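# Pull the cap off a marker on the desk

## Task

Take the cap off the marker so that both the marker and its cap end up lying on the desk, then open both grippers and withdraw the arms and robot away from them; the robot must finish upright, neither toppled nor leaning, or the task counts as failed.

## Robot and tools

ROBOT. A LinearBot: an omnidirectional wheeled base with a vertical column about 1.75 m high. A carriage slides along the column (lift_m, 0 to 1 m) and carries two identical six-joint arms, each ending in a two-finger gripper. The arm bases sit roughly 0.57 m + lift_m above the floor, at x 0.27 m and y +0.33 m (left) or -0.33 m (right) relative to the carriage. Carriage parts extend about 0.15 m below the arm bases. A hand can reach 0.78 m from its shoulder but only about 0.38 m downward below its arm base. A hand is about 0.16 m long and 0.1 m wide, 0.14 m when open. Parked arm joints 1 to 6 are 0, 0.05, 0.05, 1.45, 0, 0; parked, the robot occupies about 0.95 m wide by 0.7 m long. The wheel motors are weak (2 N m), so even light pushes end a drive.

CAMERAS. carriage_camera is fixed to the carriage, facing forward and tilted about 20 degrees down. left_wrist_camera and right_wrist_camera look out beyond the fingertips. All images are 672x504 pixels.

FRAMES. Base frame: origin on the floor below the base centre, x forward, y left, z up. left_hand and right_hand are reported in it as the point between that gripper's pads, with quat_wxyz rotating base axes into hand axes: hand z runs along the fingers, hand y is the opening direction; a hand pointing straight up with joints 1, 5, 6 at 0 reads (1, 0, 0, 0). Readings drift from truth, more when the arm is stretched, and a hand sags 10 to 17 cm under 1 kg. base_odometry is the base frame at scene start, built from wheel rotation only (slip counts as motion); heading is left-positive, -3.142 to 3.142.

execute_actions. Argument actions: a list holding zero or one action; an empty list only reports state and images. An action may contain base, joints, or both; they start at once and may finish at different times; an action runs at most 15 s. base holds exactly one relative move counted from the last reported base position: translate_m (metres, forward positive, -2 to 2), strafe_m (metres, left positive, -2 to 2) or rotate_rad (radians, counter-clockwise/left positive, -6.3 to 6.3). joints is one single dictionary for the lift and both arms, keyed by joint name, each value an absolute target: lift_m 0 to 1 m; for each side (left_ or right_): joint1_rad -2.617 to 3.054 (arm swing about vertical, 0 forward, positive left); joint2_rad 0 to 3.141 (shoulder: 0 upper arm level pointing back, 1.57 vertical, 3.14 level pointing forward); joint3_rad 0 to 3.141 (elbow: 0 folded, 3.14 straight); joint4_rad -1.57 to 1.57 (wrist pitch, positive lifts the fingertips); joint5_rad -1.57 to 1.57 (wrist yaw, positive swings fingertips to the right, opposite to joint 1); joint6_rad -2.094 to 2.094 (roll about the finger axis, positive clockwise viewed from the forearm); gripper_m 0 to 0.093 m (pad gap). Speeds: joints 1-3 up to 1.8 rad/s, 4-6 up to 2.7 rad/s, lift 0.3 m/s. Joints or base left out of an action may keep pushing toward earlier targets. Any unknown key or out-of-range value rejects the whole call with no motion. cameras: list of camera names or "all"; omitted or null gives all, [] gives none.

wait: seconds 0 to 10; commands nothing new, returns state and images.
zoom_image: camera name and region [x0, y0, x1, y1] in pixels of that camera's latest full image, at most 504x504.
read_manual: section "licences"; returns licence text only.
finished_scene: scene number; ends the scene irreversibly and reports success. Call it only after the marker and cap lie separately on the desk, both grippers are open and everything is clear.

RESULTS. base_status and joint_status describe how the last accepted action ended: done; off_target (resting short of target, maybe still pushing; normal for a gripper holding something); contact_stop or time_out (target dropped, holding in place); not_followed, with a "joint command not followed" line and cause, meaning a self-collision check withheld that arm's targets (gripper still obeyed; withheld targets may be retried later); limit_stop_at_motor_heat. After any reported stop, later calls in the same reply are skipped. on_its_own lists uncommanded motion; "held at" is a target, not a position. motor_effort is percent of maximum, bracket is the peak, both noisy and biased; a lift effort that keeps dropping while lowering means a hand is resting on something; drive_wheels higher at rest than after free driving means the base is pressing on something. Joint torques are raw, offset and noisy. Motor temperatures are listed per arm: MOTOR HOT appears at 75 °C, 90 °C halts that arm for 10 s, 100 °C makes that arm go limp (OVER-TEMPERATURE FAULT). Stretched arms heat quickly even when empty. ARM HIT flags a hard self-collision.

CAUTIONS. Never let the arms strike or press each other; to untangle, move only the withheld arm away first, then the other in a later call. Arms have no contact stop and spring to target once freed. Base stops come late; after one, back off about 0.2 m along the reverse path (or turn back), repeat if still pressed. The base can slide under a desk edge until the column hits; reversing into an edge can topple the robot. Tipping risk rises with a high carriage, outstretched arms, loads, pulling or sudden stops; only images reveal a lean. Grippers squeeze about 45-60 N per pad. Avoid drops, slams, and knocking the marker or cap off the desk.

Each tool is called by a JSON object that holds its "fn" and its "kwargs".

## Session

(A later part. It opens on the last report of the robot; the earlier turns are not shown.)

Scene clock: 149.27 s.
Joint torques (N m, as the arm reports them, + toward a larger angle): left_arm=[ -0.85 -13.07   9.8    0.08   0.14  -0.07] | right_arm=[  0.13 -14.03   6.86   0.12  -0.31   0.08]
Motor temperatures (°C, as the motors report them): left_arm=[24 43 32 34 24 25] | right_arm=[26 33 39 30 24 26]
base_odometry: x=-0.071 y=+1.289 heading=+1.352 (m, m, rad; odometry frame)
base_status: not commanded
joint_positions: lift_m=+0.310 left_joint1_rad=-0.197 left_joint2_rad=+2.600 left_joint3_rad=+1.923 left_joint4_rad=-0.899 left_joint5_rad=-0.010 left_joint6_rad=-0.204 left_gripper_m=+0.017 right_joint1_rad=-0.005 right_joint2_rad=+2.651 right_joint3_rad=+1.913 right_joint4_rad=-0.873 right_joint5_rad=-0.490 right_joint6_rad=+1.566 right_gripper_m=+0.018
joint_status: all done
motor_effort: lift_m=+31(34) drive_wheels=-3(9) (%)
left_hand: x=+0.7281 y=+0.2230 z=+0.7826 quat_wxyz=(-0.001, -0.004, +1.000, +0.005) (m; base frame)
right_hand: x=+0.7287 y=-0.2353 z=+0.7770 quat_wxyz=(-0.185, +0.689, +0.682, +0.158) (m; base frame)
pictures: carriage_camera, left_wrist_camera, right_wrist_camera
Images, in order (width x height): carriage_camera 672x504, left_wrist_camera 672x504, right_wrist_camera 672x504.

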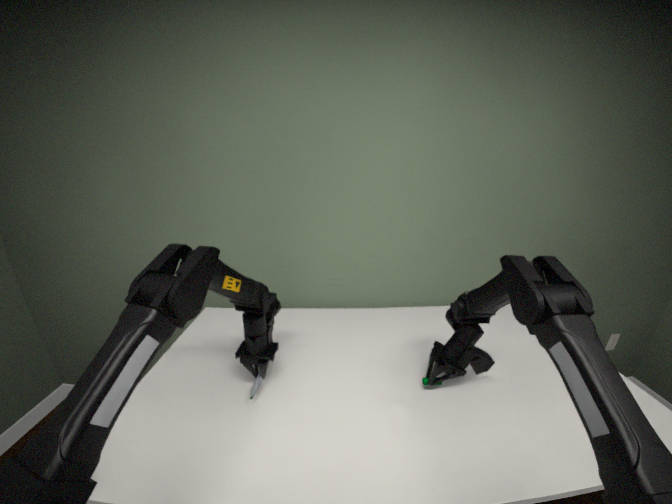

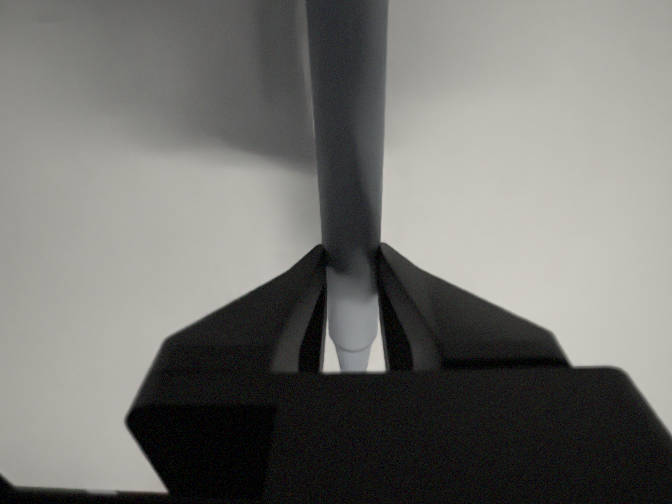

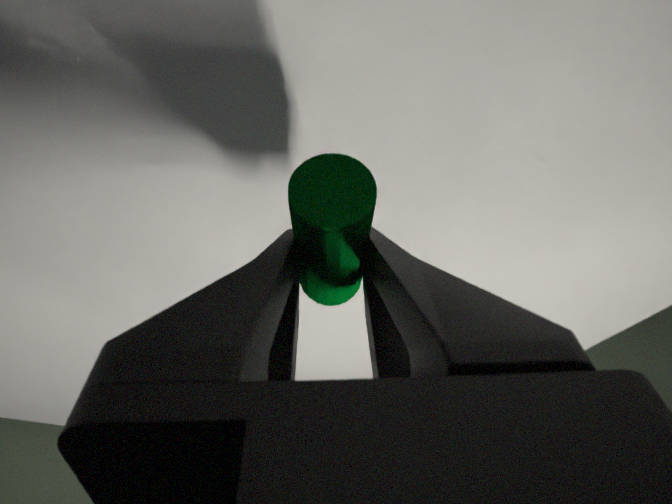

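{"fn": "execute_actions", "kwargs": {"actions": [{"joints":{"lift_m":0.275}}]}}

Scene clock: 153.70 s.
Joint torques (N m, as the arm reports them, + toward a larger angle): left_arm=[ -0.89 -13.21   8.86   0.15   0.14  -0.07] | right_arm=[  0.17 -13.29   6.65   0.17  -0.27   0.08]
Motor temperatures (°C, as the motors report them): left_arm=[24 45 33 32 24 25] | right_arm=[26 36 39 28 24 26]
base_odometry: x=-0.071 y=+1.289 heading=+1.352 (m, m, rad; odometry frame)
base_status: not commanded
joint_positions: lift_m=+0.275 left_joint1_rad=-0.197 left_joint2_rad=+2.600 left_joint3_rad=+1.932 left_joint4_rad=-0.903 left_joint5_rad=-0.010 left_joint6_rad=-0.204 left_gripper_m=+0.017 right_joint1_rad=-0.005 right_joint2_rad=+2.642 right_joint3_rad=+1.916 right_joint4_rad=-0.875 right_joint5_rad=-0.495 right_joint6_rad=+1.566 right_gripper_m=+0.018
joint_status: all done
motor_effort: lift_m=+31(32) drive_wheels=-3(6) (%)
left_hand: x=+0.7300 y=+0.2226 z=+0.7494 quat_wxyz=(+0.001, -0.004, +1.000, +0.005) (m; base frame)
right_hand: x=+0.7316 y=-0.2344 z=+0.7475 quat_wxyz=(-0.183, +0.688, +0.683, +0.164) (m; base frame)
pictures: carriage_camera, left_wrist_camera, right_wrist_camera
Images, in order (width x height): carriage_camera 672x504, left_wrist_camera 672x504, right_wrist_camera 672x504.

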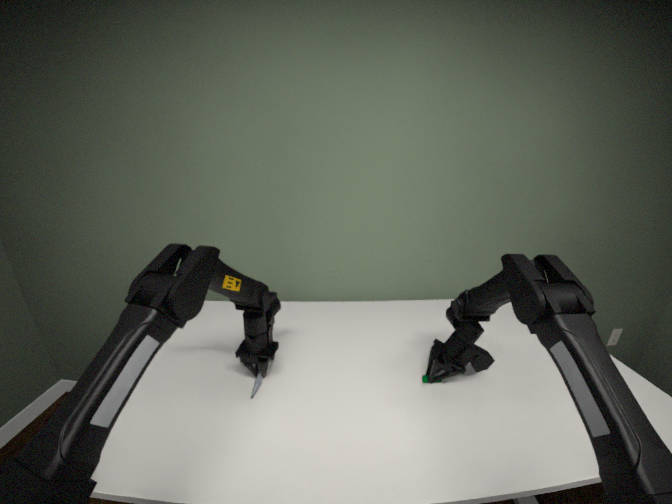

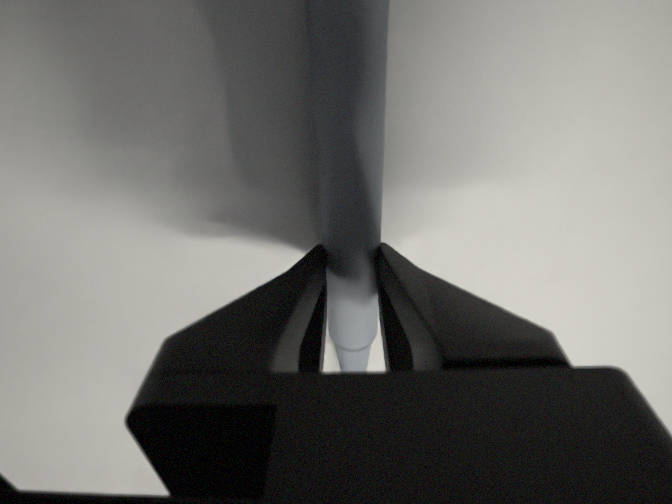

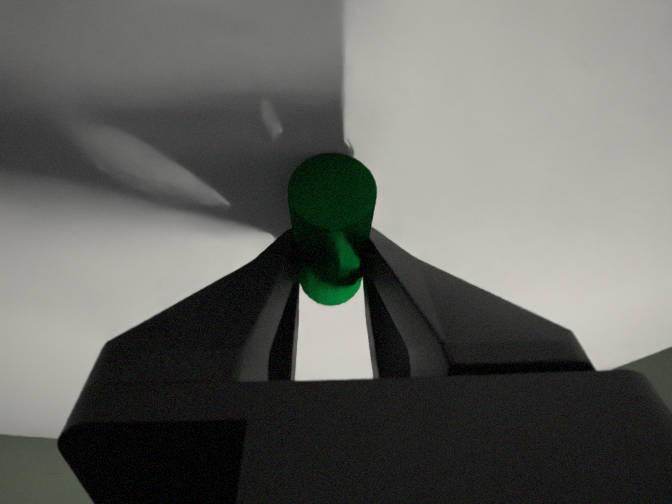

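{"fn": "execute_actions", "kwargs": {"actions": [{"joints":{"left_gripper_m":0.07,"right_gripper_m":0.07}}], "cameras": []}}

{"fn": "execute_actions", "kwargs": {"actions": [{"joints":{"lift_m":0.4,"left_joint2_rad":0.6,"left_joint3_rad":0.6,"right_joint2_rad":0.6,"right_joint3_rad":0.6}}], "cameras": ["carriage_camera"]}}

Scene clock: 160.60 s.
Joint torques (N m, as the arm reports them, + toward a larger angle): left_arm=[ -0.91 -13.12   8.96   0.12   0.14  -0.06] | right_arm=[  0.14 -13.29   6.66   0.17  -0.27   0.07]
Motor temperatures (°C, as the motors report them): left_arm=[24 47 33 31 24 25] | right_arm=[26 40 38 27 24 26]
base_odometry: x=-0.071 y=+1.289 heading=+1.352 (m, m, rad; odometry frame)
base_status: not commanded
joint_positions: lift_m=+0.275 left_joint1_rad=-0.197 left_joint2_rad=+2.600 left_joint3_rad=+1.932 left_joint4_rad=-0.903 left_joint5_rad=-0.010 left_joint6_rad=-0.204 left_gripper_m=+0.070 right_joint1_rad=-0.005 right_joint2_rad=+2.642 right_joint3_rad=+1.916 right_joint4_rad=-0.875 right_joint5_rad=-0.495 right_joint6_rad=+1.566 right_gripper_m=+0.070
joint_status: all done
motor_effort: lift_m=+30(30) drive_wheels=-4(7) (%)
left_hand: x=+0.7300 y=+0.2226 z=+0.7494 quat_wxyz=(+0.001, -0.004, +1.000, +0.005) (m; base frame)
right_hand: x=+0.7316 y=-0.2344 z=+0.7475 quat_wxyz=(-0.183, +0.688, +0.683, +0.164) (m; base frame)
pictures: none
No camera images: the call's "cameras" was empty. Leave "cameras" out to get every camera's image.

Scene clock: 162.60 s.
Joint torques (N m, as the arm reports them, + toward a larger angle): left_arm=[-0.9  -0.15  7.95  1.59  0.14 -0.06] | right_arm=[ 0.13  0.07  5.3   1.71 -0.23  0.02]
Motor temperatures (°C, as the motors report them): left_arm=[24 47 33 31 24 25] | right_arm=[26 40 38 27 24 26]
base_odometry: x=-0.071 y=+1.289 heading=+1.352 (m, m, rad; odometry frame)
base_status: not commanded
joint_positions: lift_m=+0.400 left_joint1_rad=-0.197 left_joint2_rad=+0.615 left_joint3_rad=+0.619 left_joint4_rad=-0.907 left_joint5_rad=-0.010 left_joint6_rad=-0.204 left_gripper_m=+0.070 right_joint1_rad=-0.005 right_joint2_rad=+0.608 right_joint3_rad=+0.616 right_joint4_rad=-0.881 right_joint5_rad=-0.496 right_joint6_rad=+1.566 right_gripper_m=+0.070
joint_status: all done
motor_effort: lift_m=+29(36) drive_wheels=-2(3) (%)
left_hand: x=+0.4610 y=+0.2762 z=+1.1091 quat_wxyz=(+0.322, -0.005, +0.945, -0.061) (m; base frame)
right_hand: x=+0.4560 y=-0.2331 z=+1.1292 quat_wxyz=(+0.073, +0.585, +0.703, +0.397) (m; base frame)
pictures: carriage_camera
Images, in order (width x height): carriage_camera 672x504.

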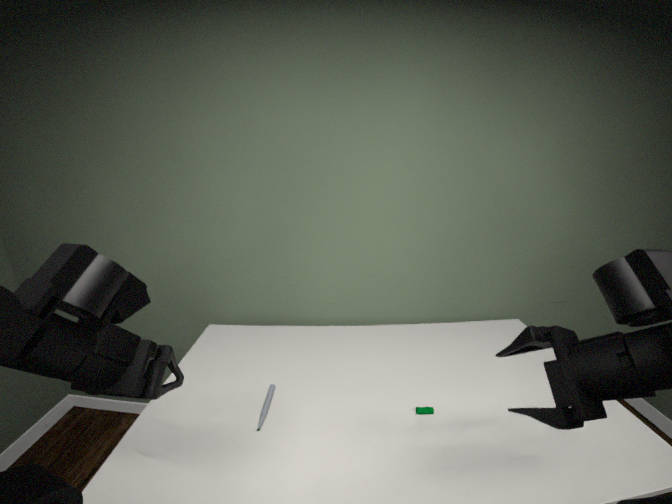

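{"fn": "execute_actions", "kwargs": {"actions": [{"base":{"translate_m":-0.3}}], "cameras": []}}

{"fn": "finished_scene", "kwargs": {"scene": 1}}

Scene clock: 173.17 s.
Joint torques (N m, as the arm reports them, + toward a larger angle): left_arm=[-0.9  -0.16  7.97  1.57  0.13 -0.06] | right_arm=[ 0.14  0.06  5.28  1.73 -0.24  0.02]
Motor temperatures (°C, as the motors report them): left_arm=[24 43 33 32 24 25] | right_arm=[26 36 38 28 24 26]
base_odometry: x=-0.136 y=+0.996 heading=+1.353 (m, m, rad; odometry frame)
base_status: done
joint_positions: lift_m=+0.400 left_joint1_rad=-0.197 left_joint2_rad=+0.615 left_joint3_rad=+0.619 left_joint4_rad=-0.906 left_joint5_rad=-0.009 left_joint6_rad=-0.204 left_gripper_m=+0.070 right_joint1_rad=-0.005 right_joint2_rad=+0.608 right_joint3_rad=+0.616 right_joint4_rad=-0.883 right_joint5_rad=-0.496 right_joint6_rad=+1.566 right_gripper_m=+0.070
joint_status: not commanded
motor_effort: lift_m=+29(29) drive_wheels=-7(31) (%)
left_hand: x=+0.4611 y=+0.2760 z=+1.1092 quat_wxyz=(+0.322, -0.005, +0.945, -0.061) (m; base frame)
right_hand: x=+0.4558 y=-0.2331 z=+1.1290 quat_wxyz=(+0.073, +0.585, +0.703, +0.397) (m; base frame)
pictures: none
No camera images: the call's "cameras" was empty. Leave "cameras" out to get every camera's image.

The scene is finished: the task was done.


## Next scene

The same job, from a new start.

{"fn": "execute_actions", "kwargs": {"actions": [], "cameras": ["carriage_camera"]}}

Scene clock: 0.00 s.
Joint torques (N m, as the arm reports them, + toward a larger angle): no reading
Motor temperatures (°C, as the motors report them): left_arm=[24 31 29 28 24 25] | right_arm=[26 27 32 25 24 26]
base_odometry: x=+0.000 y=+0.000 heading=+0.000 (m, m, rad; odometry frame)
base_status: not commanded
joint_positions: lift_m=+0.303 left_joint1_rad=+0.007 left_joint2_rad=+0.035 left_joint3_rad=+0.057 left_joint4_rad=+1.421 left_joint5_rad=-0.008 left_joint6_rad=-0.030 left_gripper_m=+0.095 right_joint1_rad=+0.016 right_joint2_rad=+0.040 right_joint3_rad=+0.056 right_joint4_rad=+1.408 right_joint5_rad=-0.033 right_joint6_rad=-0.033 right_gripper_m=+0.094
joint_status: not commanded
motor_effort: lift_m=+30 drive_wheels=+2 (%)
left_hand: x=+0.2943 y=+0.3155 z=+1.3102 quat_wxyz=(+0.998, -0.005, +0.064, -0.011) (m; base frame)
right_hand: x=+0.2993 y=-0.3077 z=+1.3092 quat_wxyz=(+0.997, -0.018, +0.073, -0.007) (m; base frame)
pictures: carriage_camera
Images, in order (width x height): carriage_camera 672x504.

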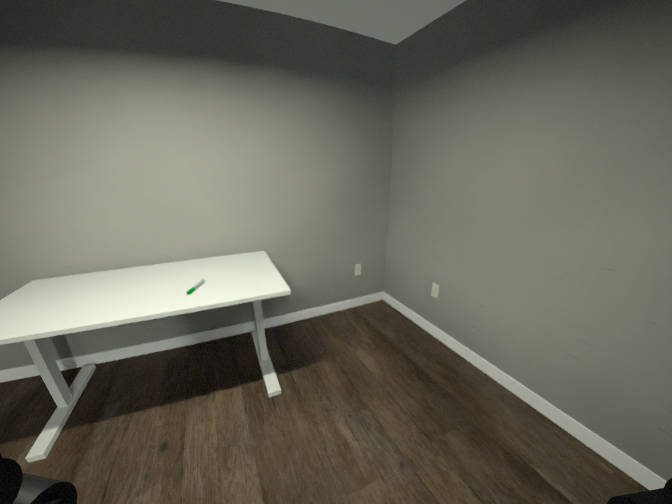

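{"fn": "execute_actions", "kwargs": {"actions": [{"base":{"rotate_rad":0.43},"joints":{"lift_m":0.4}}], "cameras": []}}

{"fn": "execute_actions", "kwargs": {"actions": [{"base":{"translate_m":0.8}}], "cameras": ["carriage_camera"]}}

Scene clock: 7.30 s.
Joint torques (N m, as the arm reports them, + toward a larger angle): left_arm=[-0.66  4.26  8.01 -0.31  0.06 -0.1 ] | right_arm=[-0.2   3.62  5.37 -0.13 -0.04  0.03]
Motor temperatures (°C, as the motors report them): left_arm=[24 31 30 28 24 25] | right_arm=[26 27 32 25 24 26]
base_odometry: x=+0.000 y=+0.000 heading=+0.429 (m, m, rad; odometry frame)
base_status: done
joint_positions: lift_m=+0.400 left_joint1_rad=+0.007 left_joint2_rad=+0.035 left_joint3_rad=+0.057 left_joint4_rad=+1.421 left_joint5_rad=-0.008 left_joint6_rad=-0.030 left_gripper_m=+0.095 right_joint1_rad=+0.016 right_joint2_rad=+0.040 right_joint3_rad=+0.056 right_joint4_rad=+1.408 right_joint5_rad=-0.033 right_joint6_rad=-0.033 right_gripper_m=+0.094
joint_status: all done
motor_effort: lift_m=+30(33) drive_wheels=+13(28) (%)
left_hand: x=+0.2943 y=+0.3155 z=+1.4075 quat_wxyz=(+0.998, -0.005, +0.064, -0.011) (m; base frame)
right_hand: x=+0.2993 y=-0.3077 z=+1.4065 quat_wxyz=(+0.997, -0.018, +0.073, -0.007) (m; base frame)
pictures: none
No camera images: the call's "cameras" was empty. Leave "cameras" out to get every camera's image.

Scene clock: 11.27 s.
Joint torques (N m, as the arm reports them, + toward a larger angle): left_arm=[-0.65  4.25  7.93 -0.33  0.06 -0.1 ] | right_arm=[-0.21  3.7   5.35 -0.12 -0.04  0.03]
Motor temperatures (°C, as the motors report them): left_arm=[24 31 30 28 24 25] | right_arm=[26 27 32 25 24 26]
base_odometry: x=+0.727 y=+0.334 heading=+0.430 (m, m, rad; odometry frame)
base_status: done
joint_positions: lift_m=+0.400 left_joint1_rad=+0.007 left_joint2_rad=+0.035 left_joint3_rad=+0.057 left_joint4_rad=+1.421 left_joint5_rad=-0.008 left_joint6_rad=-0.030 left_gripper_m=+0.095 right_joint1_rad=+0.016 right_joint2_rad=+0.040 right_joint3_rad=+0.056 right_joint4_rad=+1.409 right_joint5_rad=-0.033 right_joint6_rad=-0.033 right_gripper_m=+0.094
joint_status: not commanded
motor_effort: lift_m=+29(29) drive_wheels=-7(40) (%)
left_hand: x=+0.2943 y=+0.3155 z=+1.4075 quat_wxyz=(+0.998, -0.005, +0.064, -0.011) (m; base frame)
right_hand: x=+0.2991 y=-0.3077 z=+1.4065 quat_wxyz=(+0.997, -0.018, +0.073, -0.007) (m; base frame)
pictures: carriage_camera
Images, in order (width x height): carriage_camera 672x504.

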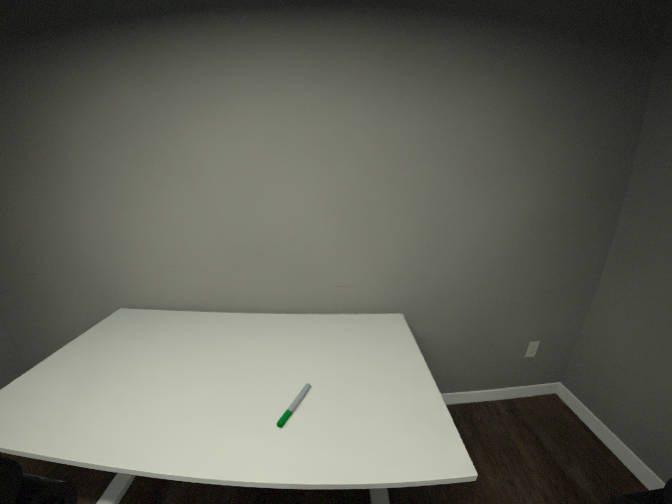

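{"fn": "execute_actions", "kwargs": {"actions": [{"base":{"translate_m":0.065},"joints":{"lift_m":0.33,"left_joint1_rad":-0.46,"left_joint2_rad":2.6,"left_joint3_rad":1.94,"left_joint4_rad":-0.91,"left_joint5_rad":0,"left_joint6_rad":0.05,"left_gripper_m":0.07}}], "cameras": ["carriage_camera","left_wrist_camera"]}}

Scene clock: 21.43 s.
Joint torques (N m, as the arm reports them, + toward a larger angle): left_arm=[ -1.08 -12.59   9.53   0.07   0.1   -0.07] | right_arm=[-0.21  3.62  5.39 -0.12 -0.04  0.03]
Motor temperatures (°C, as the motors report them): left_arm=[24 32 31 28 24 25] | right_arm=[26 27 33 24 24 26]
base_odometry: x=+0.786 y=+0.361 heading=+0.431 (m, m, rad; odometry frame)
base_status: done
joint_positions: lift_m=+0.330 left_joint1_rad=-0.455 left_joint2_rad=+2.590 left_joint3_rad=+1.925 left_joint4_rad=-0.896 left_joint5_rad=-0.004 left_joint6_rad=+0.046 left_gripper_m=+0.070 right_joint1_rad=+0.016 right_joint2_rad=+0.040 right_joint3_rad=+0.056 right_joint4_rad=+1.409 right_joint5_rad=-0.033 right_joint6_rad=-0.033 right_gripper_m=+0.094
joint_status: all done
motor_effort: lift_m=+30(32) drive_wheels=-8(33) (%)
left_hand: x=+0.6922 y=+0.1051 z=+0.8075 quat_wxyz=(+0.005, +0.248, +0.969, +0.001) (m; base frame)
right_hand: x=+0.2991 y=-0.3077 z=+1.3365 quat_wxyz=(+0.997, -0.018, +0.073, -0.007) (m; base frame)
pictures: carriage_camera, left_wrist_camera
Images, in order (width x height): carriage_camera 672x504, left_wrist_camera 672x504.

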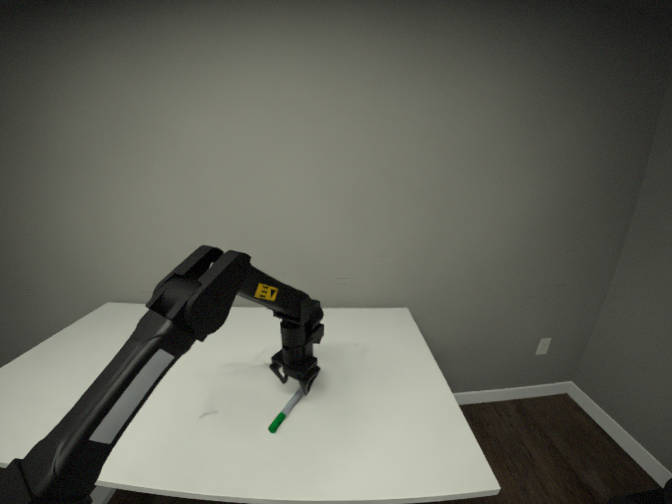

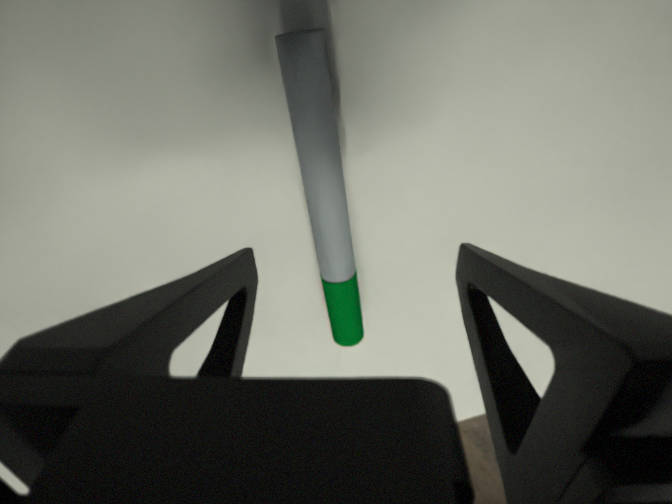

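{"fn": "execute_actions", "kwargs": {"actions": [{"joints":{"lift_m":0.28,"left_joint1_rad":-0.415,"left_joint6_rad":-0.03}}], "cameras": ["carriage_camera","left_wrist_camera"]}}

{"fn": "zoom_image", "kwargs": {"camera": "carriage_camera", "region": [230,340,350,430]}}

Scene clock: 26.47 s.
Joint torques (N m, as the arm reports them, + toward a larger angle): left_arm=[ -0.85 -12.64   9.28   0.12   0.09  -0.13] | right_arm=[-0.21  3.64  5.4  -0.12 -0.04  0.04]
Motor temperatures (°C, as the motors report them): left_arm=[24 35 31 28 24 25] | right_arm=[26 27 33 24 24 26]
base_odometry: x=+0.786 y=+0.361 heading=+0.431 (m, m, rad; odometry frame)
base_status: not commanded
joint_positions: lift_m=+0.280 left_joint1_rad=-0.412 left_joint2_rad=+2.592 left_joint3_rad=+1.930 left_joint4_rad=-0.900 left_joint5_rad=-0.003 left_joint6_rad=-0.026 left_gripper_m=+0.070 right_joint1_rad=+0.016 right_joint2_rad=+0.040 right_joint3_rad=+0.056 right_joint4_rad=+1.409 right_joint5_rad=-0.033 right_joint6_rad=-0.033 right_gripper_m=+0.094
joint_status: all done
motor_effort: lift_m=+31(31) drive_wheels=-9(11) (%)
left_hand: x=+0.7009 y=+0.1234 z=+0.7577 quat_wxyz=(+0.005, +0.192, +0.981, +0.001) (m; base frame)
right_hand: x=+0.2992 y=-0.3077 z=+1.2864 quat_wxyz=(+0.997, -0.018, +0.073, -0.007) (m; base frame)
pictures: carriage_camera, left_wrist_camera
Images, in order (width x height): carriage_camera 672x504, left_wrist_camera 672x504.

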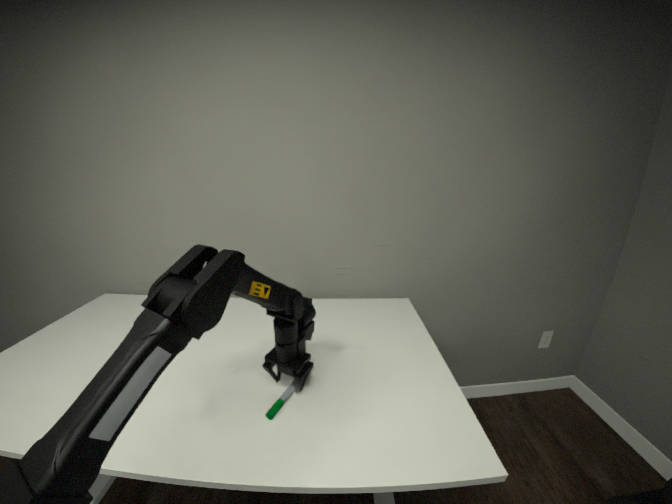

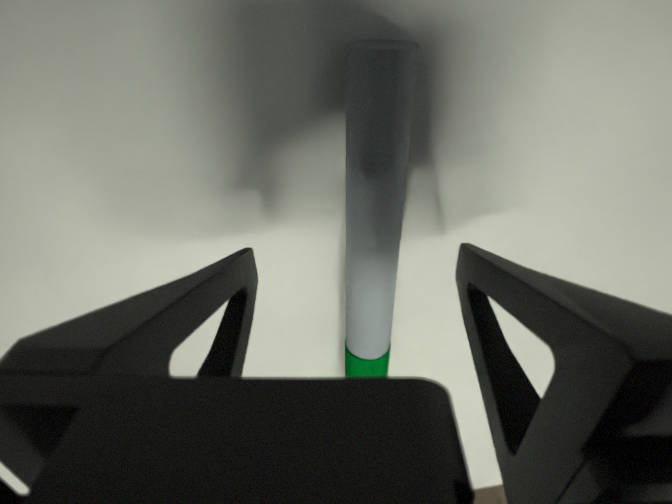

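Region (230, 340, 350, 430) of carriage_camera's 672x504 image, scaled by 4.200, with more detail than that image has; it fills the top 378 rows of this view, and the rest is white.

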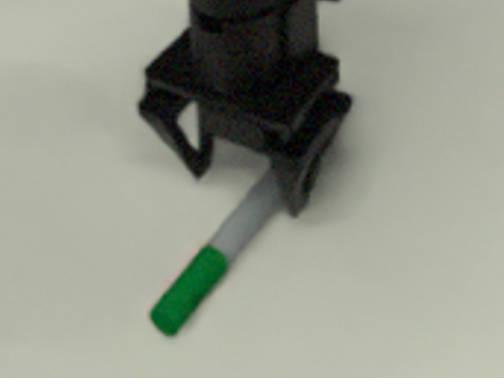

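{"fn": "execute_actions", "kwargs": {"actions": [{"joints":{"lift_m":0.267,"left_joint1_rad":-0.432}}], "cameras": ["left_wrist_camera"]}}

{"fn": "execute_actions", "kwargs": {"actions": [{"joints":{"left_gripper_m":0}}], "cameras": ["left_wrist_camera"]}}

Scene clock: 32.57 s.
Joint torques (N m, as the arm reports them, + toward a larger angle): left_arm=[ -1.04 -12.93   9.17   0.14   0.08  -0.13] | right_arm=[-0.21  3.61  5.44 -0.11 -0.04  0.04]
Motor temperatures (°C, as the motors report them): left_arm=[24 39 32 28 24 25] | right_arm=[26 27 34 24 24 26]
base_odometry: x=+0.786 y=+0.361 heading=+0.431 (m, m, rad; odometry frame)
base_status: not commanded
joint_positions: lift_m=+0.267 left_joint1_rad=-0.427 left_joint2_rad=+2.595 left_joint3_rad=+1.930 left_joint4_rad=-0.902 left_joint5_rad=-0.003 left_joint6_rad=-0.026 left_gripper_m=+0.070 right_joint1_rad=+0.016 right_joint2_rad=+0.040 right_joint3_rad=+0.056 right_joint4_rad=+1.409 right_joint5_rad=-0.033 right_joint6_rad=-0.033 right_gripper_m=+0.094
joint_status: all done
motor_effort: lift_m=+31(32) drive_wheels=+6(11) (%)
left_hand: x=+0.6969 y=+0.1171 z=+0.7435 quat_wxyz=(+0.002, +0.199, +0.980, +0.001) (m; base frame)
right_hand: x=+0.2992 y=-0.3077 z=+1.2734 quat_wxyz=(+0.997, -0.018, +0.073, -0.007) (m; base frame)
pictures: left_wrist_camera
Images, in order (width x height): left_wrist_camera 672x504.

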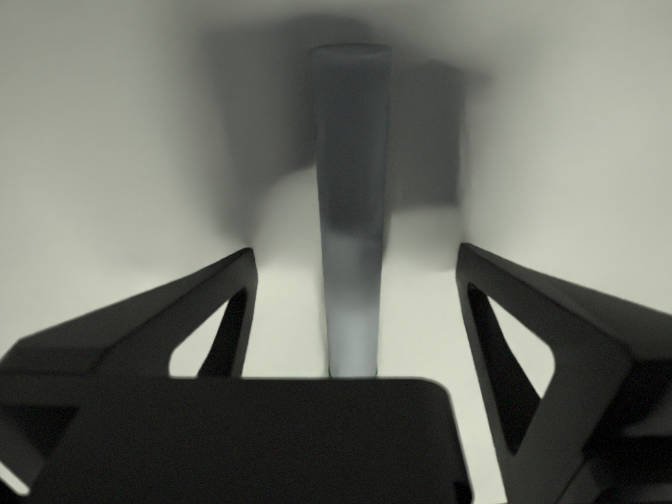

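Scene clock: 33.23 s.
Joint torques (N m, as the arm reports them, + toward a larger angle): left_arm=[ -1.07 -12.91   9.14   0.1    0.09  -0.14] | right_arm=[-0.2   3.67  5.37 -0.11 -0.04  0.03]
Motor temperatures (°C, as the motors report them): left_arm=[24 39 32 28 24 25] | right_arm=[26 27 34 24 24 26]
base_odometry: x=+0.786 y=+0.361 heading=+0.431 (m, m, rad; odometry frame)
base_status: not commanded
joint_positions: lift_m=+0.267 left_joint1_rad=-0.427 left_joint2_rad=+2.595 left_joint3_rad=+1.930 left_joint4_rad=-0.902 left_joint5_rad=-0.003 left_joint6_rad=-0.026 left_gripper_m=+0.017 right_joint1_rad=+0.016 right_joint2_rad=+0.040 right_joint3_rad=+0.056 right_joint4_rad=+1.409 right_joint5_rad=-0.033 right_joint6_rad=-0.033 right_gripper_m=+0.094
joint_status: left_gripper_m off_target (ended at +0.017, target +0.000)
motor_effort: lift_m=+30(30) drive_wheels=+10(7) (%)
left_hand: x=+0.6969 y=+0.1170 z=+0.7435 quat_wxyz=(+0.002, +0.199, +0.980, +0.001) (m; base frame)
right_hand: x=+0.2992 y=-0.3077 z=+1.2734 quat_wxyz=(+0.997, -0.018, +0.073, -0.007) (m; base frame)
pictures: left_wrist_camera
Images, in order (width x height): left_wrist_camera 672x504.

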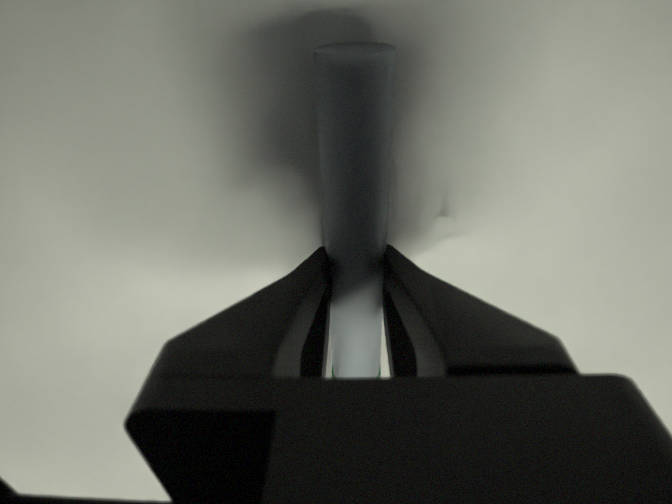

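{"fn": "execute_actions", "kwargs": {"actions": [{"joints":{"lift_m":0.3,"left_joint1_rad":-0.7,"left_joint2_rad":1.7,"left_joint3_rad":1.2,"left_joint4_rad":0.5,"left_joint5_rad":-0.5,"left_joint6_rad":-1.57,"right_joint1_rad":0.48,"right_joint2_rad":1.68,"right_joint3_rad":1.21,"right_joint4_rad":0.53,"right_joint5_rad":0.4,"right_joint6_rad":1.57}}], "cameras": ["carriage_camera"]}}

{"fn": "execute_actions", "kwargs": {"actions": [{"joints":{"right_joint1_rad":0.705,"right_gripper_m":0.07}}]}}

Scene clock: 42.73 s.
Joint torques (N m, as the arm reports them, + toward a larger angle): left_arm=[-0.7  -8.44  7.73  2.11 -0.03 -0.08] | right_arm=[ 0.5  -8.5   8.9   2.39  0.   -0.01]
Motor temperatures (°C, as the motors report them): left_arm=[24 44 32 29 24 25] | right_arm=[26 28 34 25 24 26]
base_odometry: x=+0.786 y=+0.361 heading=+0.431 (m, m, rad; odometry frame)
base_status: not commanded
joint_positions: lift_m=+0.300 left_joint1_rad=-0.700 left_joint2_rad=+1.702 left_joint3_rad=+1.228 left_joint4_rad=+0.494 left_joint5_rad=-0.493 left_joint6_rad=-1.565 left_gripper_m=+0.017 right_joint1_rad=+0.471 right_joint2_rad=+1.689 right_joint3_rad=+1.182 right_joint4_rad=+0.517 right_joint5_rad=+0.392 right_joint6_rad=+1.566 right_gripper_m=+0.094
joint_status: all done
motor_effort: lift_m=+30(37) drive_wheels=+7(11) (%)
left_hand: x=+0.7173 y=+0.0378 z=+1.1971 quat_wxyz=(+0.449, -0.443, +0.543, -0.555) (m; base frame)
right_hand: x=+0.7628 y=-0.1331 z=+1.1871 quat_wxyz=(+0.482, +0.477, +0.517, +0.522) (m; base frame)
pictures: carriage_camera
Images, in order (width x height): carriage_camera 672x504.

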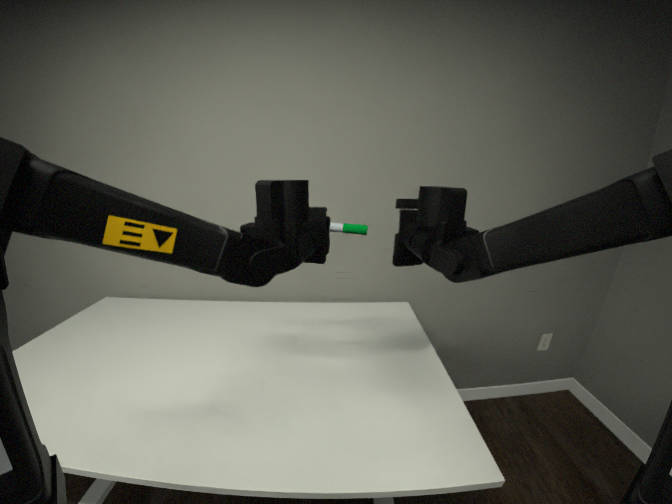

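Scene clock: 43.57 s.
Joint torques (N m, as the arm reports them, + toward a larger angle): left_arm=[-0.64 -8.37  7.72  2.13 -0.04 -0.08] | right_arm=[-0.78 -8.52  8.9   2.38 -0.04 -0.01]
Motor temperatures (°C, as the motors report them): left_arm=[24 44 32 29 24 25] | right_arm=[26 28 35 25 24 26]
base_odometry: x=+0.786 y=+0.361 heading=+0.431 (m, m, rad; odometry frame)
base_status: not commanded
joint_positions: lift_m=+0.300 left_joint1_rad=-0.700 left_joint2_rad=+1.702 left_joint3_rad=+1.228 left_joint4_rad=+0.494 left_joint5_rad=-0.493 left_joint6_rad=-1.565 left_gripper_m=+0.017 right_joint1_rad=+0.712 right_joint2_rad=+1.689 right_joint3_rad=+1.182 right_joint4_rad=+0.517 right_joint5_rad=+0.397 right_joint6_rad=+1.566 right_gripper_m=+0.070
joint_status: all done
motor_effort: lift_m=+30(30) drive_wheels=+8(8) (%)
left_hand: x=+0.7173 y=+0.0378 z=+1.1971 quat_wxyz=(+0.449, -0.443, +0.543, -0.555) (m; base frame)
right_hand: x=+0.7055 y=-0.0198 z=+1.1871 quat_wxyz=(+0.418, +0.413, +0.570, +0.575) (m; base frame)
pictures: carriage_camera, left_wrist_camera, right_wrist_camera
Images, in order (width x height): carriage_camera 672x504, left_wrist_camera 672x504, right_wrist_camera 672x504.

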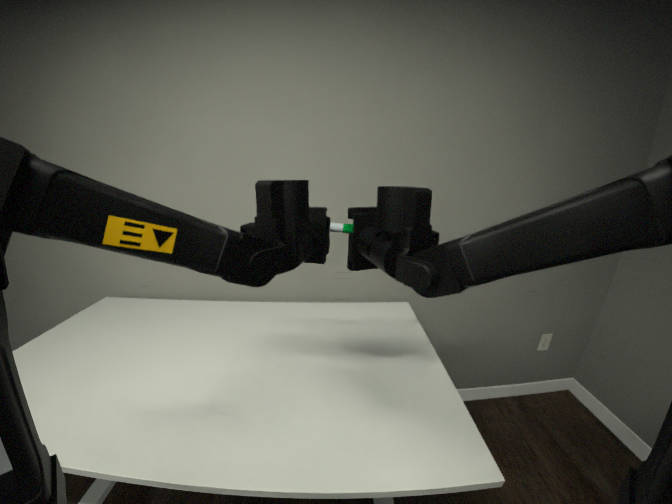

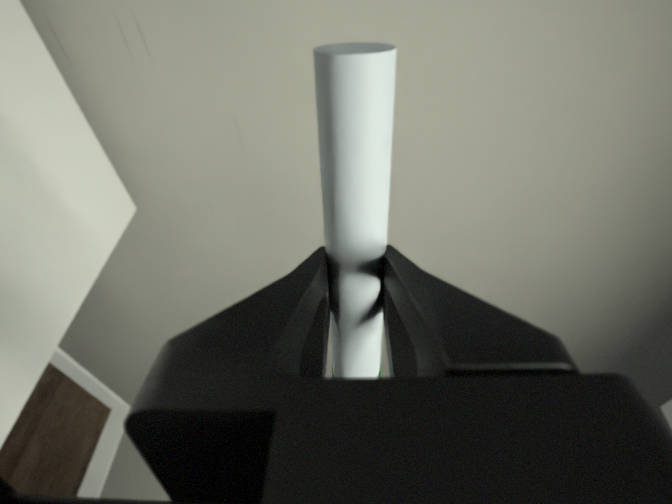

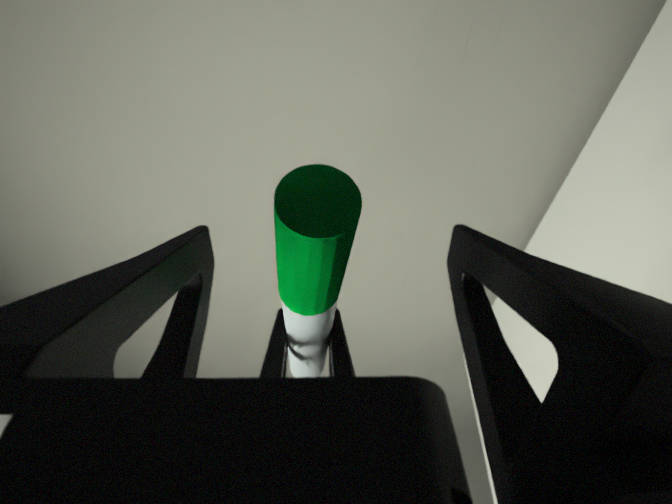

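{"fn": "execute_actions", "kwargs": {"actions": [{"joints":{"right_joint4_rad":0.55,"right_gripper_m":0}}], "cameras": []}}

{"fn": "execute_actions", "kwargs": {"actions": [{"joints":{"right_joint1_rad":0.625,"left_joint1_rad":-0.58}}]}}

Scene clock: 55.07 s.
Joint torques (N m, as the arm reports them, + toward a larger angle): left_arm=[-0.75 -8.41  8.03  2.13 -0.03 -0.07] | right_arm=[-0.74 -8.48  8.82  2.4  -0.04 -0.02]
Motor temperatures (°C, as the motors report them): left_arm=[24 44 33 32 24 25] | right_arm=[26 31 37 28 24 26]
base_odometry: x=+0.786 y=+0.361 heading=+0.431 (m, m, rad; odometry frame)
base_status: not commanded
joint_positions: lift_m=+0.300 left_joint1_rad=-0.700 left_joint2_rad=+1.702 left_joint3_rad=+1.225 left_joint4_rad=+0.494 left_joint5_rad=-0.493 left_joint6_rad=-1.565 left_gripper_m=+0.017 right_joint1_rad=+0.712 right_joint2_rad=+1.689 right_joint3_rad=+1.182 right_joint4_rad=+0.536 right_joint5_rad=+0.397 right_joint6_rad=+1.566 right_gripper_m=+0.018
joint_status: right_gripper_m off_target (ended at +0.018, target +0.000); the others done
motor_effort: lift_m=+30(30) drive_wheels=+11(6) (%)
left_hand: x=+0.7172 y=+0.0380 z=+1.1955 quat_wxyz=(+0.448, -0.443, +0.544, -0.554) (m; base frame)
right_hand: x=+0.7054 y=-0.0199 z=+1.1914 quat_wxyz=(+0.419, +0.412, +0.563, +0.581) (m; base frame)
pictures: none
No camera images: the call's "cameras" was empty. Leave "cameras" out to get every camera's image.

Scene clock: 55.77 s.
Joint torques (N m, as the arm reports them, + toward a larger angle): left_arm=[-1.24 -8.4   8.02  2.08  0.   -0.07] | right_arm=[ 0.23 -8.57  8.88  2.41 -0.02 -0.02]
Motor temperatures (°C, as the motors report them): left_arm=[24 44 33 32 24 25] | right_arm=[26 31 37 28 24 26]
base_odometry: x=+0.786 y=+0.361 heading=+0.431 (m, m, rad; odometry frame)
base_status: not commanded
joint_positions: lift_m=+0.300 left_joint1_rad=-0.573 left_joint2_rad=+1.702 left_joint3_rad=+1.225 left_joint4_rad=+0.494 left_joint5_rad=-0.496 left_joint6_rad=-1.565 left_gripper_m=+0.017 right_joint1_rad=+0.620 right_joint2_rad=+1.689 right_joint3_rad=+1.182 right_joint4_rad=+0.536 right_joint5_rad=+0.395 right_joint6_rad=+1.566 right_gripper_m=+0.018
joint_status: all done
motor_effort: lift_m=+30(30) drive_wheels=-3(3) (%)
left_hand: x=+0.7486 y=+0.0984 z=+1.1955 quat_wxyz=(+0.483, -0.478, +0.514, -0.523) (m; base frame)
right_hand: x=+0.7305 y=-0.0614 z=+1.1914 quat_wxyz=(+0.445, +0.436, +0.544, +0.562) (m; base frame)
pictures: carriage_camera, left_wrist_camera, right_wrist_camera
Images, in order (width x height): carriage_camera 672x504, left_wrist_camera 672x504, right_wrist_camera 672x504.

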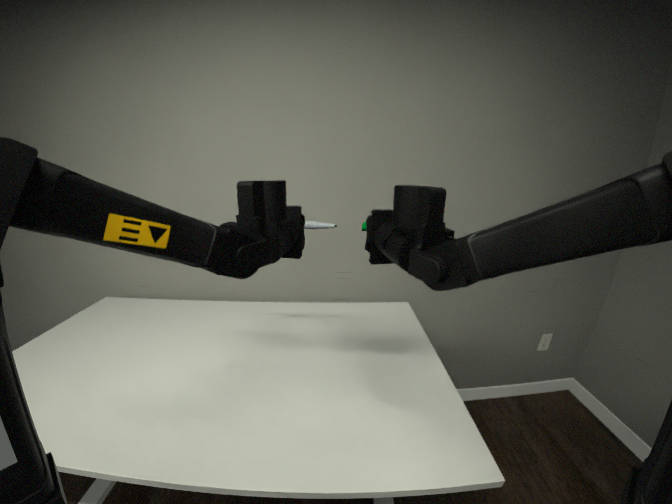

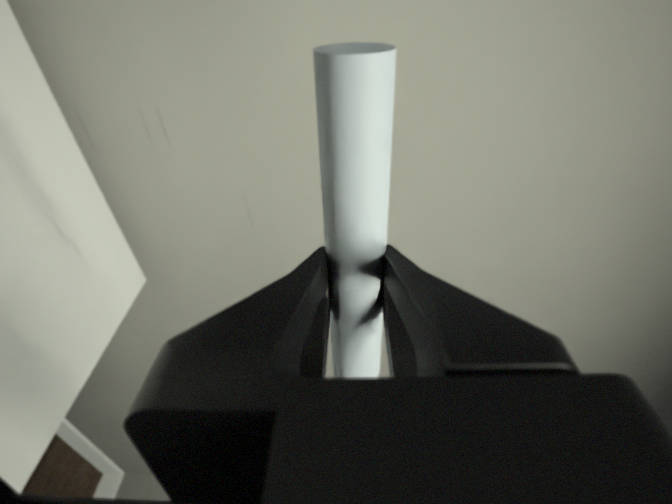

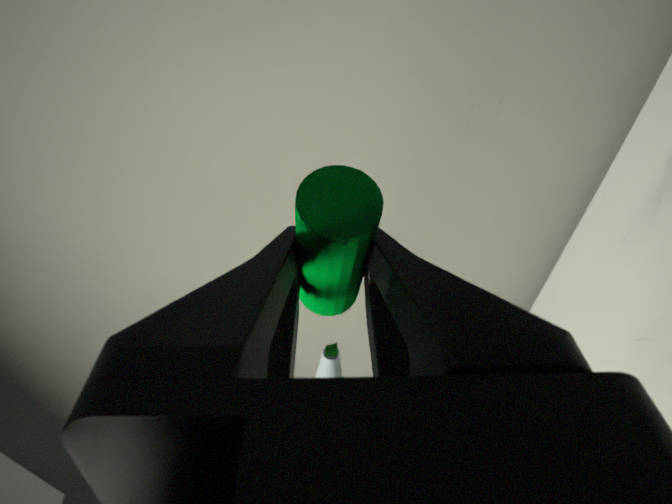

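{"fn": "execute_actions", "kwargs": {"actions": [{"joints":{"left_joint1_rad":-0.1,"left_joint2_rad":2.6,"left_joint3_rad":1.94,"left_joint4_rad":-0.91,"left_joint5_rad":0,"left_joint6_rad":-1.2,"right_joint1_rad":0.2,"right_joint2_rad":2.625,"right_joint3_rad":1.94,"right_joint4_rad":-0.88,"right_joint5_rad":-0.5}}], "cameras": []}}

{"fn": "execute_actions", "kwargs": {"actions": [{"joints":{"lift_m":0.273}}]}}

Scene clock: 62.83 s.
Joint torques (N m, as the arm reports them, + toward a larger angle): left_arm=[ -0.96 -13.1    9.85  -0.02   0.07  -0.08] | right_arm=[  0.35 -13.83   6.85   0.15  -0.32   0.07]
Motor temperatures (°C, as the motors report them): left_arm=[24 44 33 33 24 25] | right_arm=[26 33 38 29 24 26]
base_odometry: x=+0.786 y=+0.361 heading=+0.431 (m, m, rad; odometry frame)
base_status: not commanded
joint_positions: lift_m=+0.300 left_joint1_rad=-0.096 left_joint2_rad=+2.599 left_joint3_rad=+1.922 left_joint4_rad=-0.895 left_joint5_rad=-0.009 left_joint6_rad=-1.203 left_gripper_m=+0.017 right_joint1_rad=+0.192 right_joint2_rad=+2.644 right_joint3_rad=+1.913 right_joint4_rad=-0.874 right_joint5_rad=-0.489 right_joint6_rad=+1.566 right_gripper_m=+0.018
joint_status: all done
motor_effort: lift_m=+31(31) drive_wheels=-8(11) (%)
left_hand: x=+0.7356 y=+0.2702 z=+0.7727 quat_wxyz=(+0.002, -0.526, +0.851, +0.004) (m; base frame)
right_hand: x=+0.7059 y=-0.1455 z=+0.7703 quat_wxyz=(-0.197, +0.618, +0.747, +0.142) (m; base frame)
pictures: none
No camera images: the call's "cameras" was empty. Leave "cameras" out to get every camera's image.

Scene clock: 63.43 s.
Joint torques (N m, as the arm reports them, + toward a larger angle): left_arm=[ -0.93 -13.23   9.07   0.02   0.07  -0.07] | right_arm=[  0.42 -13.32   6.64   0.2   -0.31   0.07]
Motor temperatures (°C, as the motors report them): left_arm=[24 44 33 33 24 25] | right_arm=[26 33 38 29 24 26]
base_odometry: x=+0.786 y=+0.361 heading=+0.431 (m, m, rad; odometry frame)
base_status: not commanded
joint_positions: lift_m=+0.273 left_joint1_rad=-0.096 left_joint2_rad=+2.600 left_joint3_rad=+1.930 left_joint4_rad=-0.899 left_joint5_rad=-0.009 left_joint6_rad=-1.203 left_gripper_m=+0.017 right_joint1_rad=+0.192 right_joint2_rad=+2.637 right_joint3_rad=+1.918 right_joint4_rad=-0.876 right_joint5_rad=-0.491 right_joint6_rad=+1.566 right_gripper_m=+0.018
joint_status: all done
motor_effort: lift_m=+30(33) drive_wheels=-5(3) (%)
left_hand: x=+0.7371 y=+0.2700 z=+0.7471 quat_wxyz=(+0.004, -0.526, +0.851, +0.003) (m; base frame)
right_hand: x=+0.7085 y=-0.1447 z=+0.7479 quat_wxyz=(-0.195, +0.617, +0.748, +0.146) (m; base frame)
pictures: carriage_camera, left_wrist_camera, right_wrist_camera
Images, in order (width x height): carriage_camera 672x504, left_wrist_camera 672x504, right_wrist_camera 672x504.

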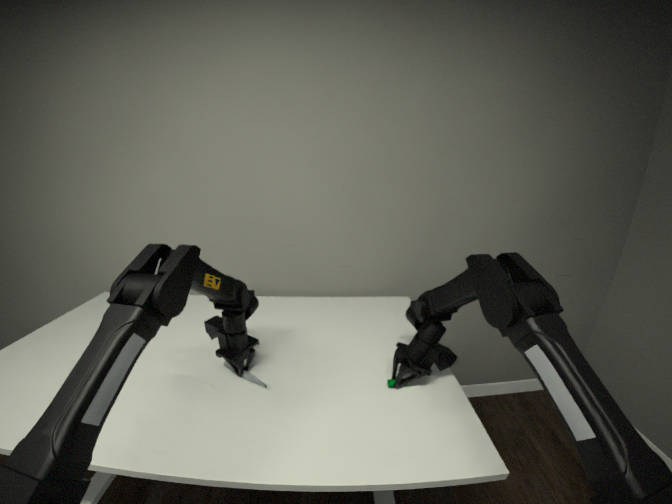

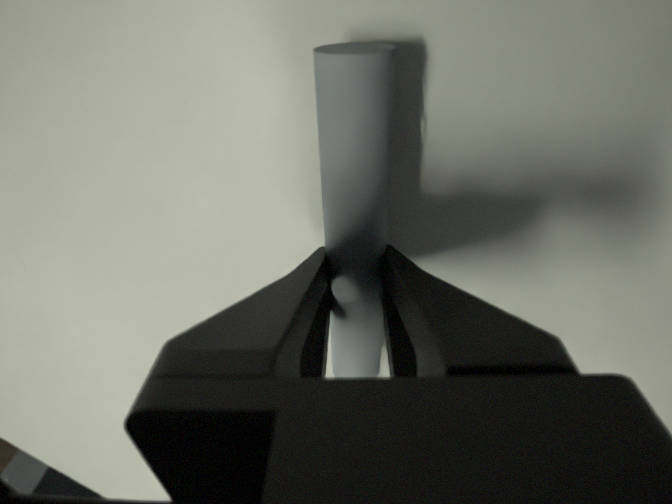

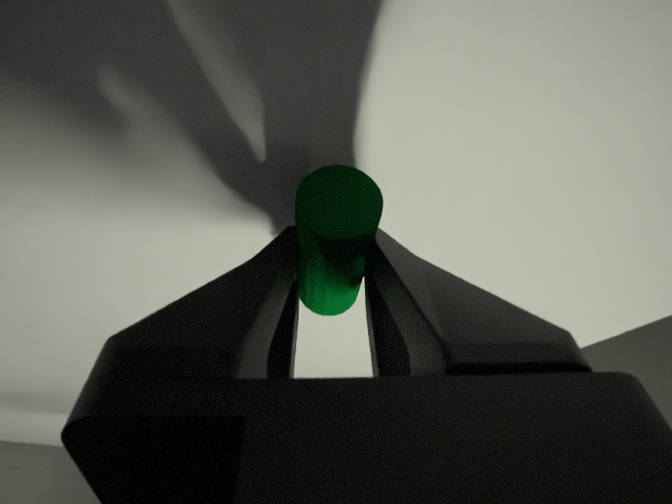

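{"fn": "execute_actions", "kwargs": {"actions": [{"joints":{"lift_m":0.268}}], "cameras": []}}

{"fn": "execute_actions", "kwargs": {"actions": [{"joints":{"left_gripper_m":0.075,"right_gripper_m":0.075}}], "cameras": []}}

{"fn": "execute_actions", "kwargs": {"actions": [{"base":{"translate_m":-0.15},"joints":{"lift_m":0.4,"left_joint2_rad":0.6,"left_joint3_rad":0.6,"right_joint2_rad":0.6,"right_joint3_rad":0.6}}], "cameras": ["carriage_camera"]}}

Scene clock: 72.07 s.
Joint torques (N m, as the arm reports them, + toward a larger angle): left_arm=[ -0.99 -12.83   9.07   0.07   0.01  -0.08] | right_arm=[  0.4  -13.09   6.57   0.21  -0.28   0.09]
Motor temperatures (°C, as the motors report them): left_arm=[24 48 33 31 24 25] | right_arm=[26 39 38 27 24 26]
base_odometry: x=+0.786 y=+0.361 heading=+0.431 (m, m, rad; odometry frame)
base_status: not commanded
joint_positions: lift_m=+0.268 left_joint1_rad=-0.096 left_joint2_rad=+2.595 left_joint3_rad=+1.930 left_joint4_rad=-0.902 left_joint5_rad=-0.006 left_joint6_rad=-1.203 left_gripper_m=+0.017 right_joint1_rad=+0.192 right_joint2_rad=+2.633 right_joint3_rad=+1.918 right_joint4_rad=-0.878 right_joint5_rad=-0.494 right_joint6_rad=+1.566 right_gripper_m=+0.018
joint_status: all done
motor_effort: lift_m=+29(31) drive_wheels=-9(11) (%)
left_hand: x=+0.7375 y=+0.2693 z=+0.7444 quat_wxyz=(+0.003, -0.526, +0.851, +0.001) (m; base frame)
right_hand: x=+0.7088 y=-0.1442 z=+0.7448 quat_wxyz=(-0.195, +0.617, +0.748, +0.148) (m; base frame)
pictures: none
No camera images: the call's "cameras" was empty. Leave "cameras" out to get every camera's image.

Scene clock: 72.73 s.
Joint torques (N m, as the arm reports them, + toward a larger angle): left_arm=[ -1.02 -12.83   9.09   0.07   0.02  -0.08] | right_arm=[  0.39 -13.08   6.63   0.21  -0.26   0.07]
Motor temperatures (°C, as the motors report them): left_arm=[24 49 33 31 24 25] | right_arm=[26 39 38 27 24 26]
base_odometry: x=+0.786 y=+0.361 heading=+0.431 (m, m, rad; odometry frame)
base_status: not commanded
joint_positions: lift_m=+0.268 left_joint1_rad=-0.096 left_joint2_rad=+2.595 left_joint3_rad=+1.930 left_joint4_rad=-0.902 left_joint5_rad=-0.006 left_joint6_rad=-1.203 left_gripper_m=+0.075 right_joint1_rad=+0.192 right_joint2_rad=+2.633 right_joint3_rad=+1.918 right_joint4_rad=-0.878 right_joint5_rad=-0.498 right_joint6_rad=+1.566 right_gripper_m=+0.075
joint_status: all done
motor_effort: lift_m=+30(30) drive_wheels=-8(7) (%)
left_hand: x=+0.7375 y=+0.2693 z=+0.7444 quat_wxyz=(+0.003, -0.526, +0.851, +0.001) (m; base frame)
right_hand: x=+0.7087 y=-0.1436 z=+0.7451 quat_wxyz=(-0.197, +0.617, +0.748, +0.149) (m; base frame)
pictures: none
No camera images: the call's "cameras" was empty. Leave "cameras" out to get every camera's image.

Scene clock: 74.87 s.
Joint torques (N m, as the arm reports them, + toward a larger angle): left_arm=[-0.97 -0.26  7.8   1.56  0.04 -0.04] | right_arm=[ 0.39  0.01  5.33  1.77 -0.22  0.02]
Motor temperatures (°C, as the motors report them): left_arm=[24 48 33 31 24 25] | right_arm=[26 39 38 27 24 26]
base_odometry: x=+0.650 y=+0.299 heading=+0.431 (m, m, rad; odometry frame)
base_status: done
joint_positions: lift_m=+0.400 left_joint1_rad=-0.096 left_joint2_rad=+0.618 left_joint3_rad=+0.622 left_joint4_rad=-0.909 left_joint5_rad=-0.006 left_joint6_rad=-1.203 left_gripper_m=+0.075 right_joint1_rad=+0.192 right_joint2_rad=+0.608 right_joint3_rad=+0.616 right_joint4_rad=-0.886 right_joint5_rad=-0.498 right_joint6_rad=+1.566 right_gripper_m=+0.075
joint_status: all done
motor_effort: lift_m=+30(35) drive_wheels=+8(37) (%)
left_hand: x=+0.4637 y=+0.2956 z=+1.1094 quat_wxyz=(+0.262, -0.498, +0.804, -0.195) (m; base frame)
right_hand: x=+0.4354 y=-0.1968 z=+1.1284 quat_wxyz=(+0.031, +0.514, +0.758, +0.401) (m; base frame)
pictures: carriage_camera
Images, in order (width x height): carriage_camera 672x504.

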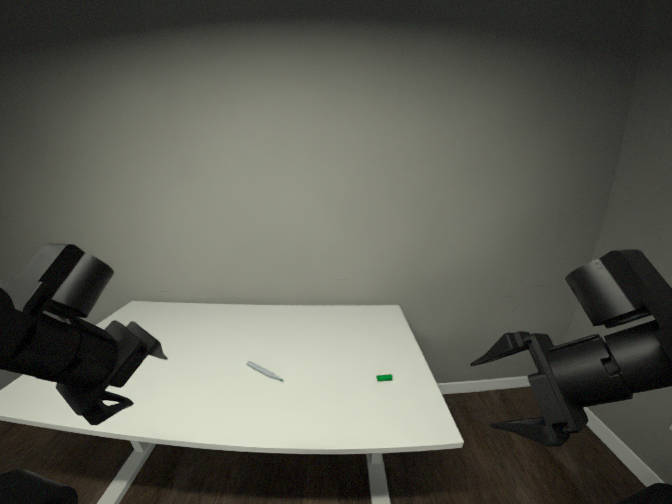

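{"fn": "finished_scene", "kwargs": {"scene": 2}}

The scene is finished: the task was done.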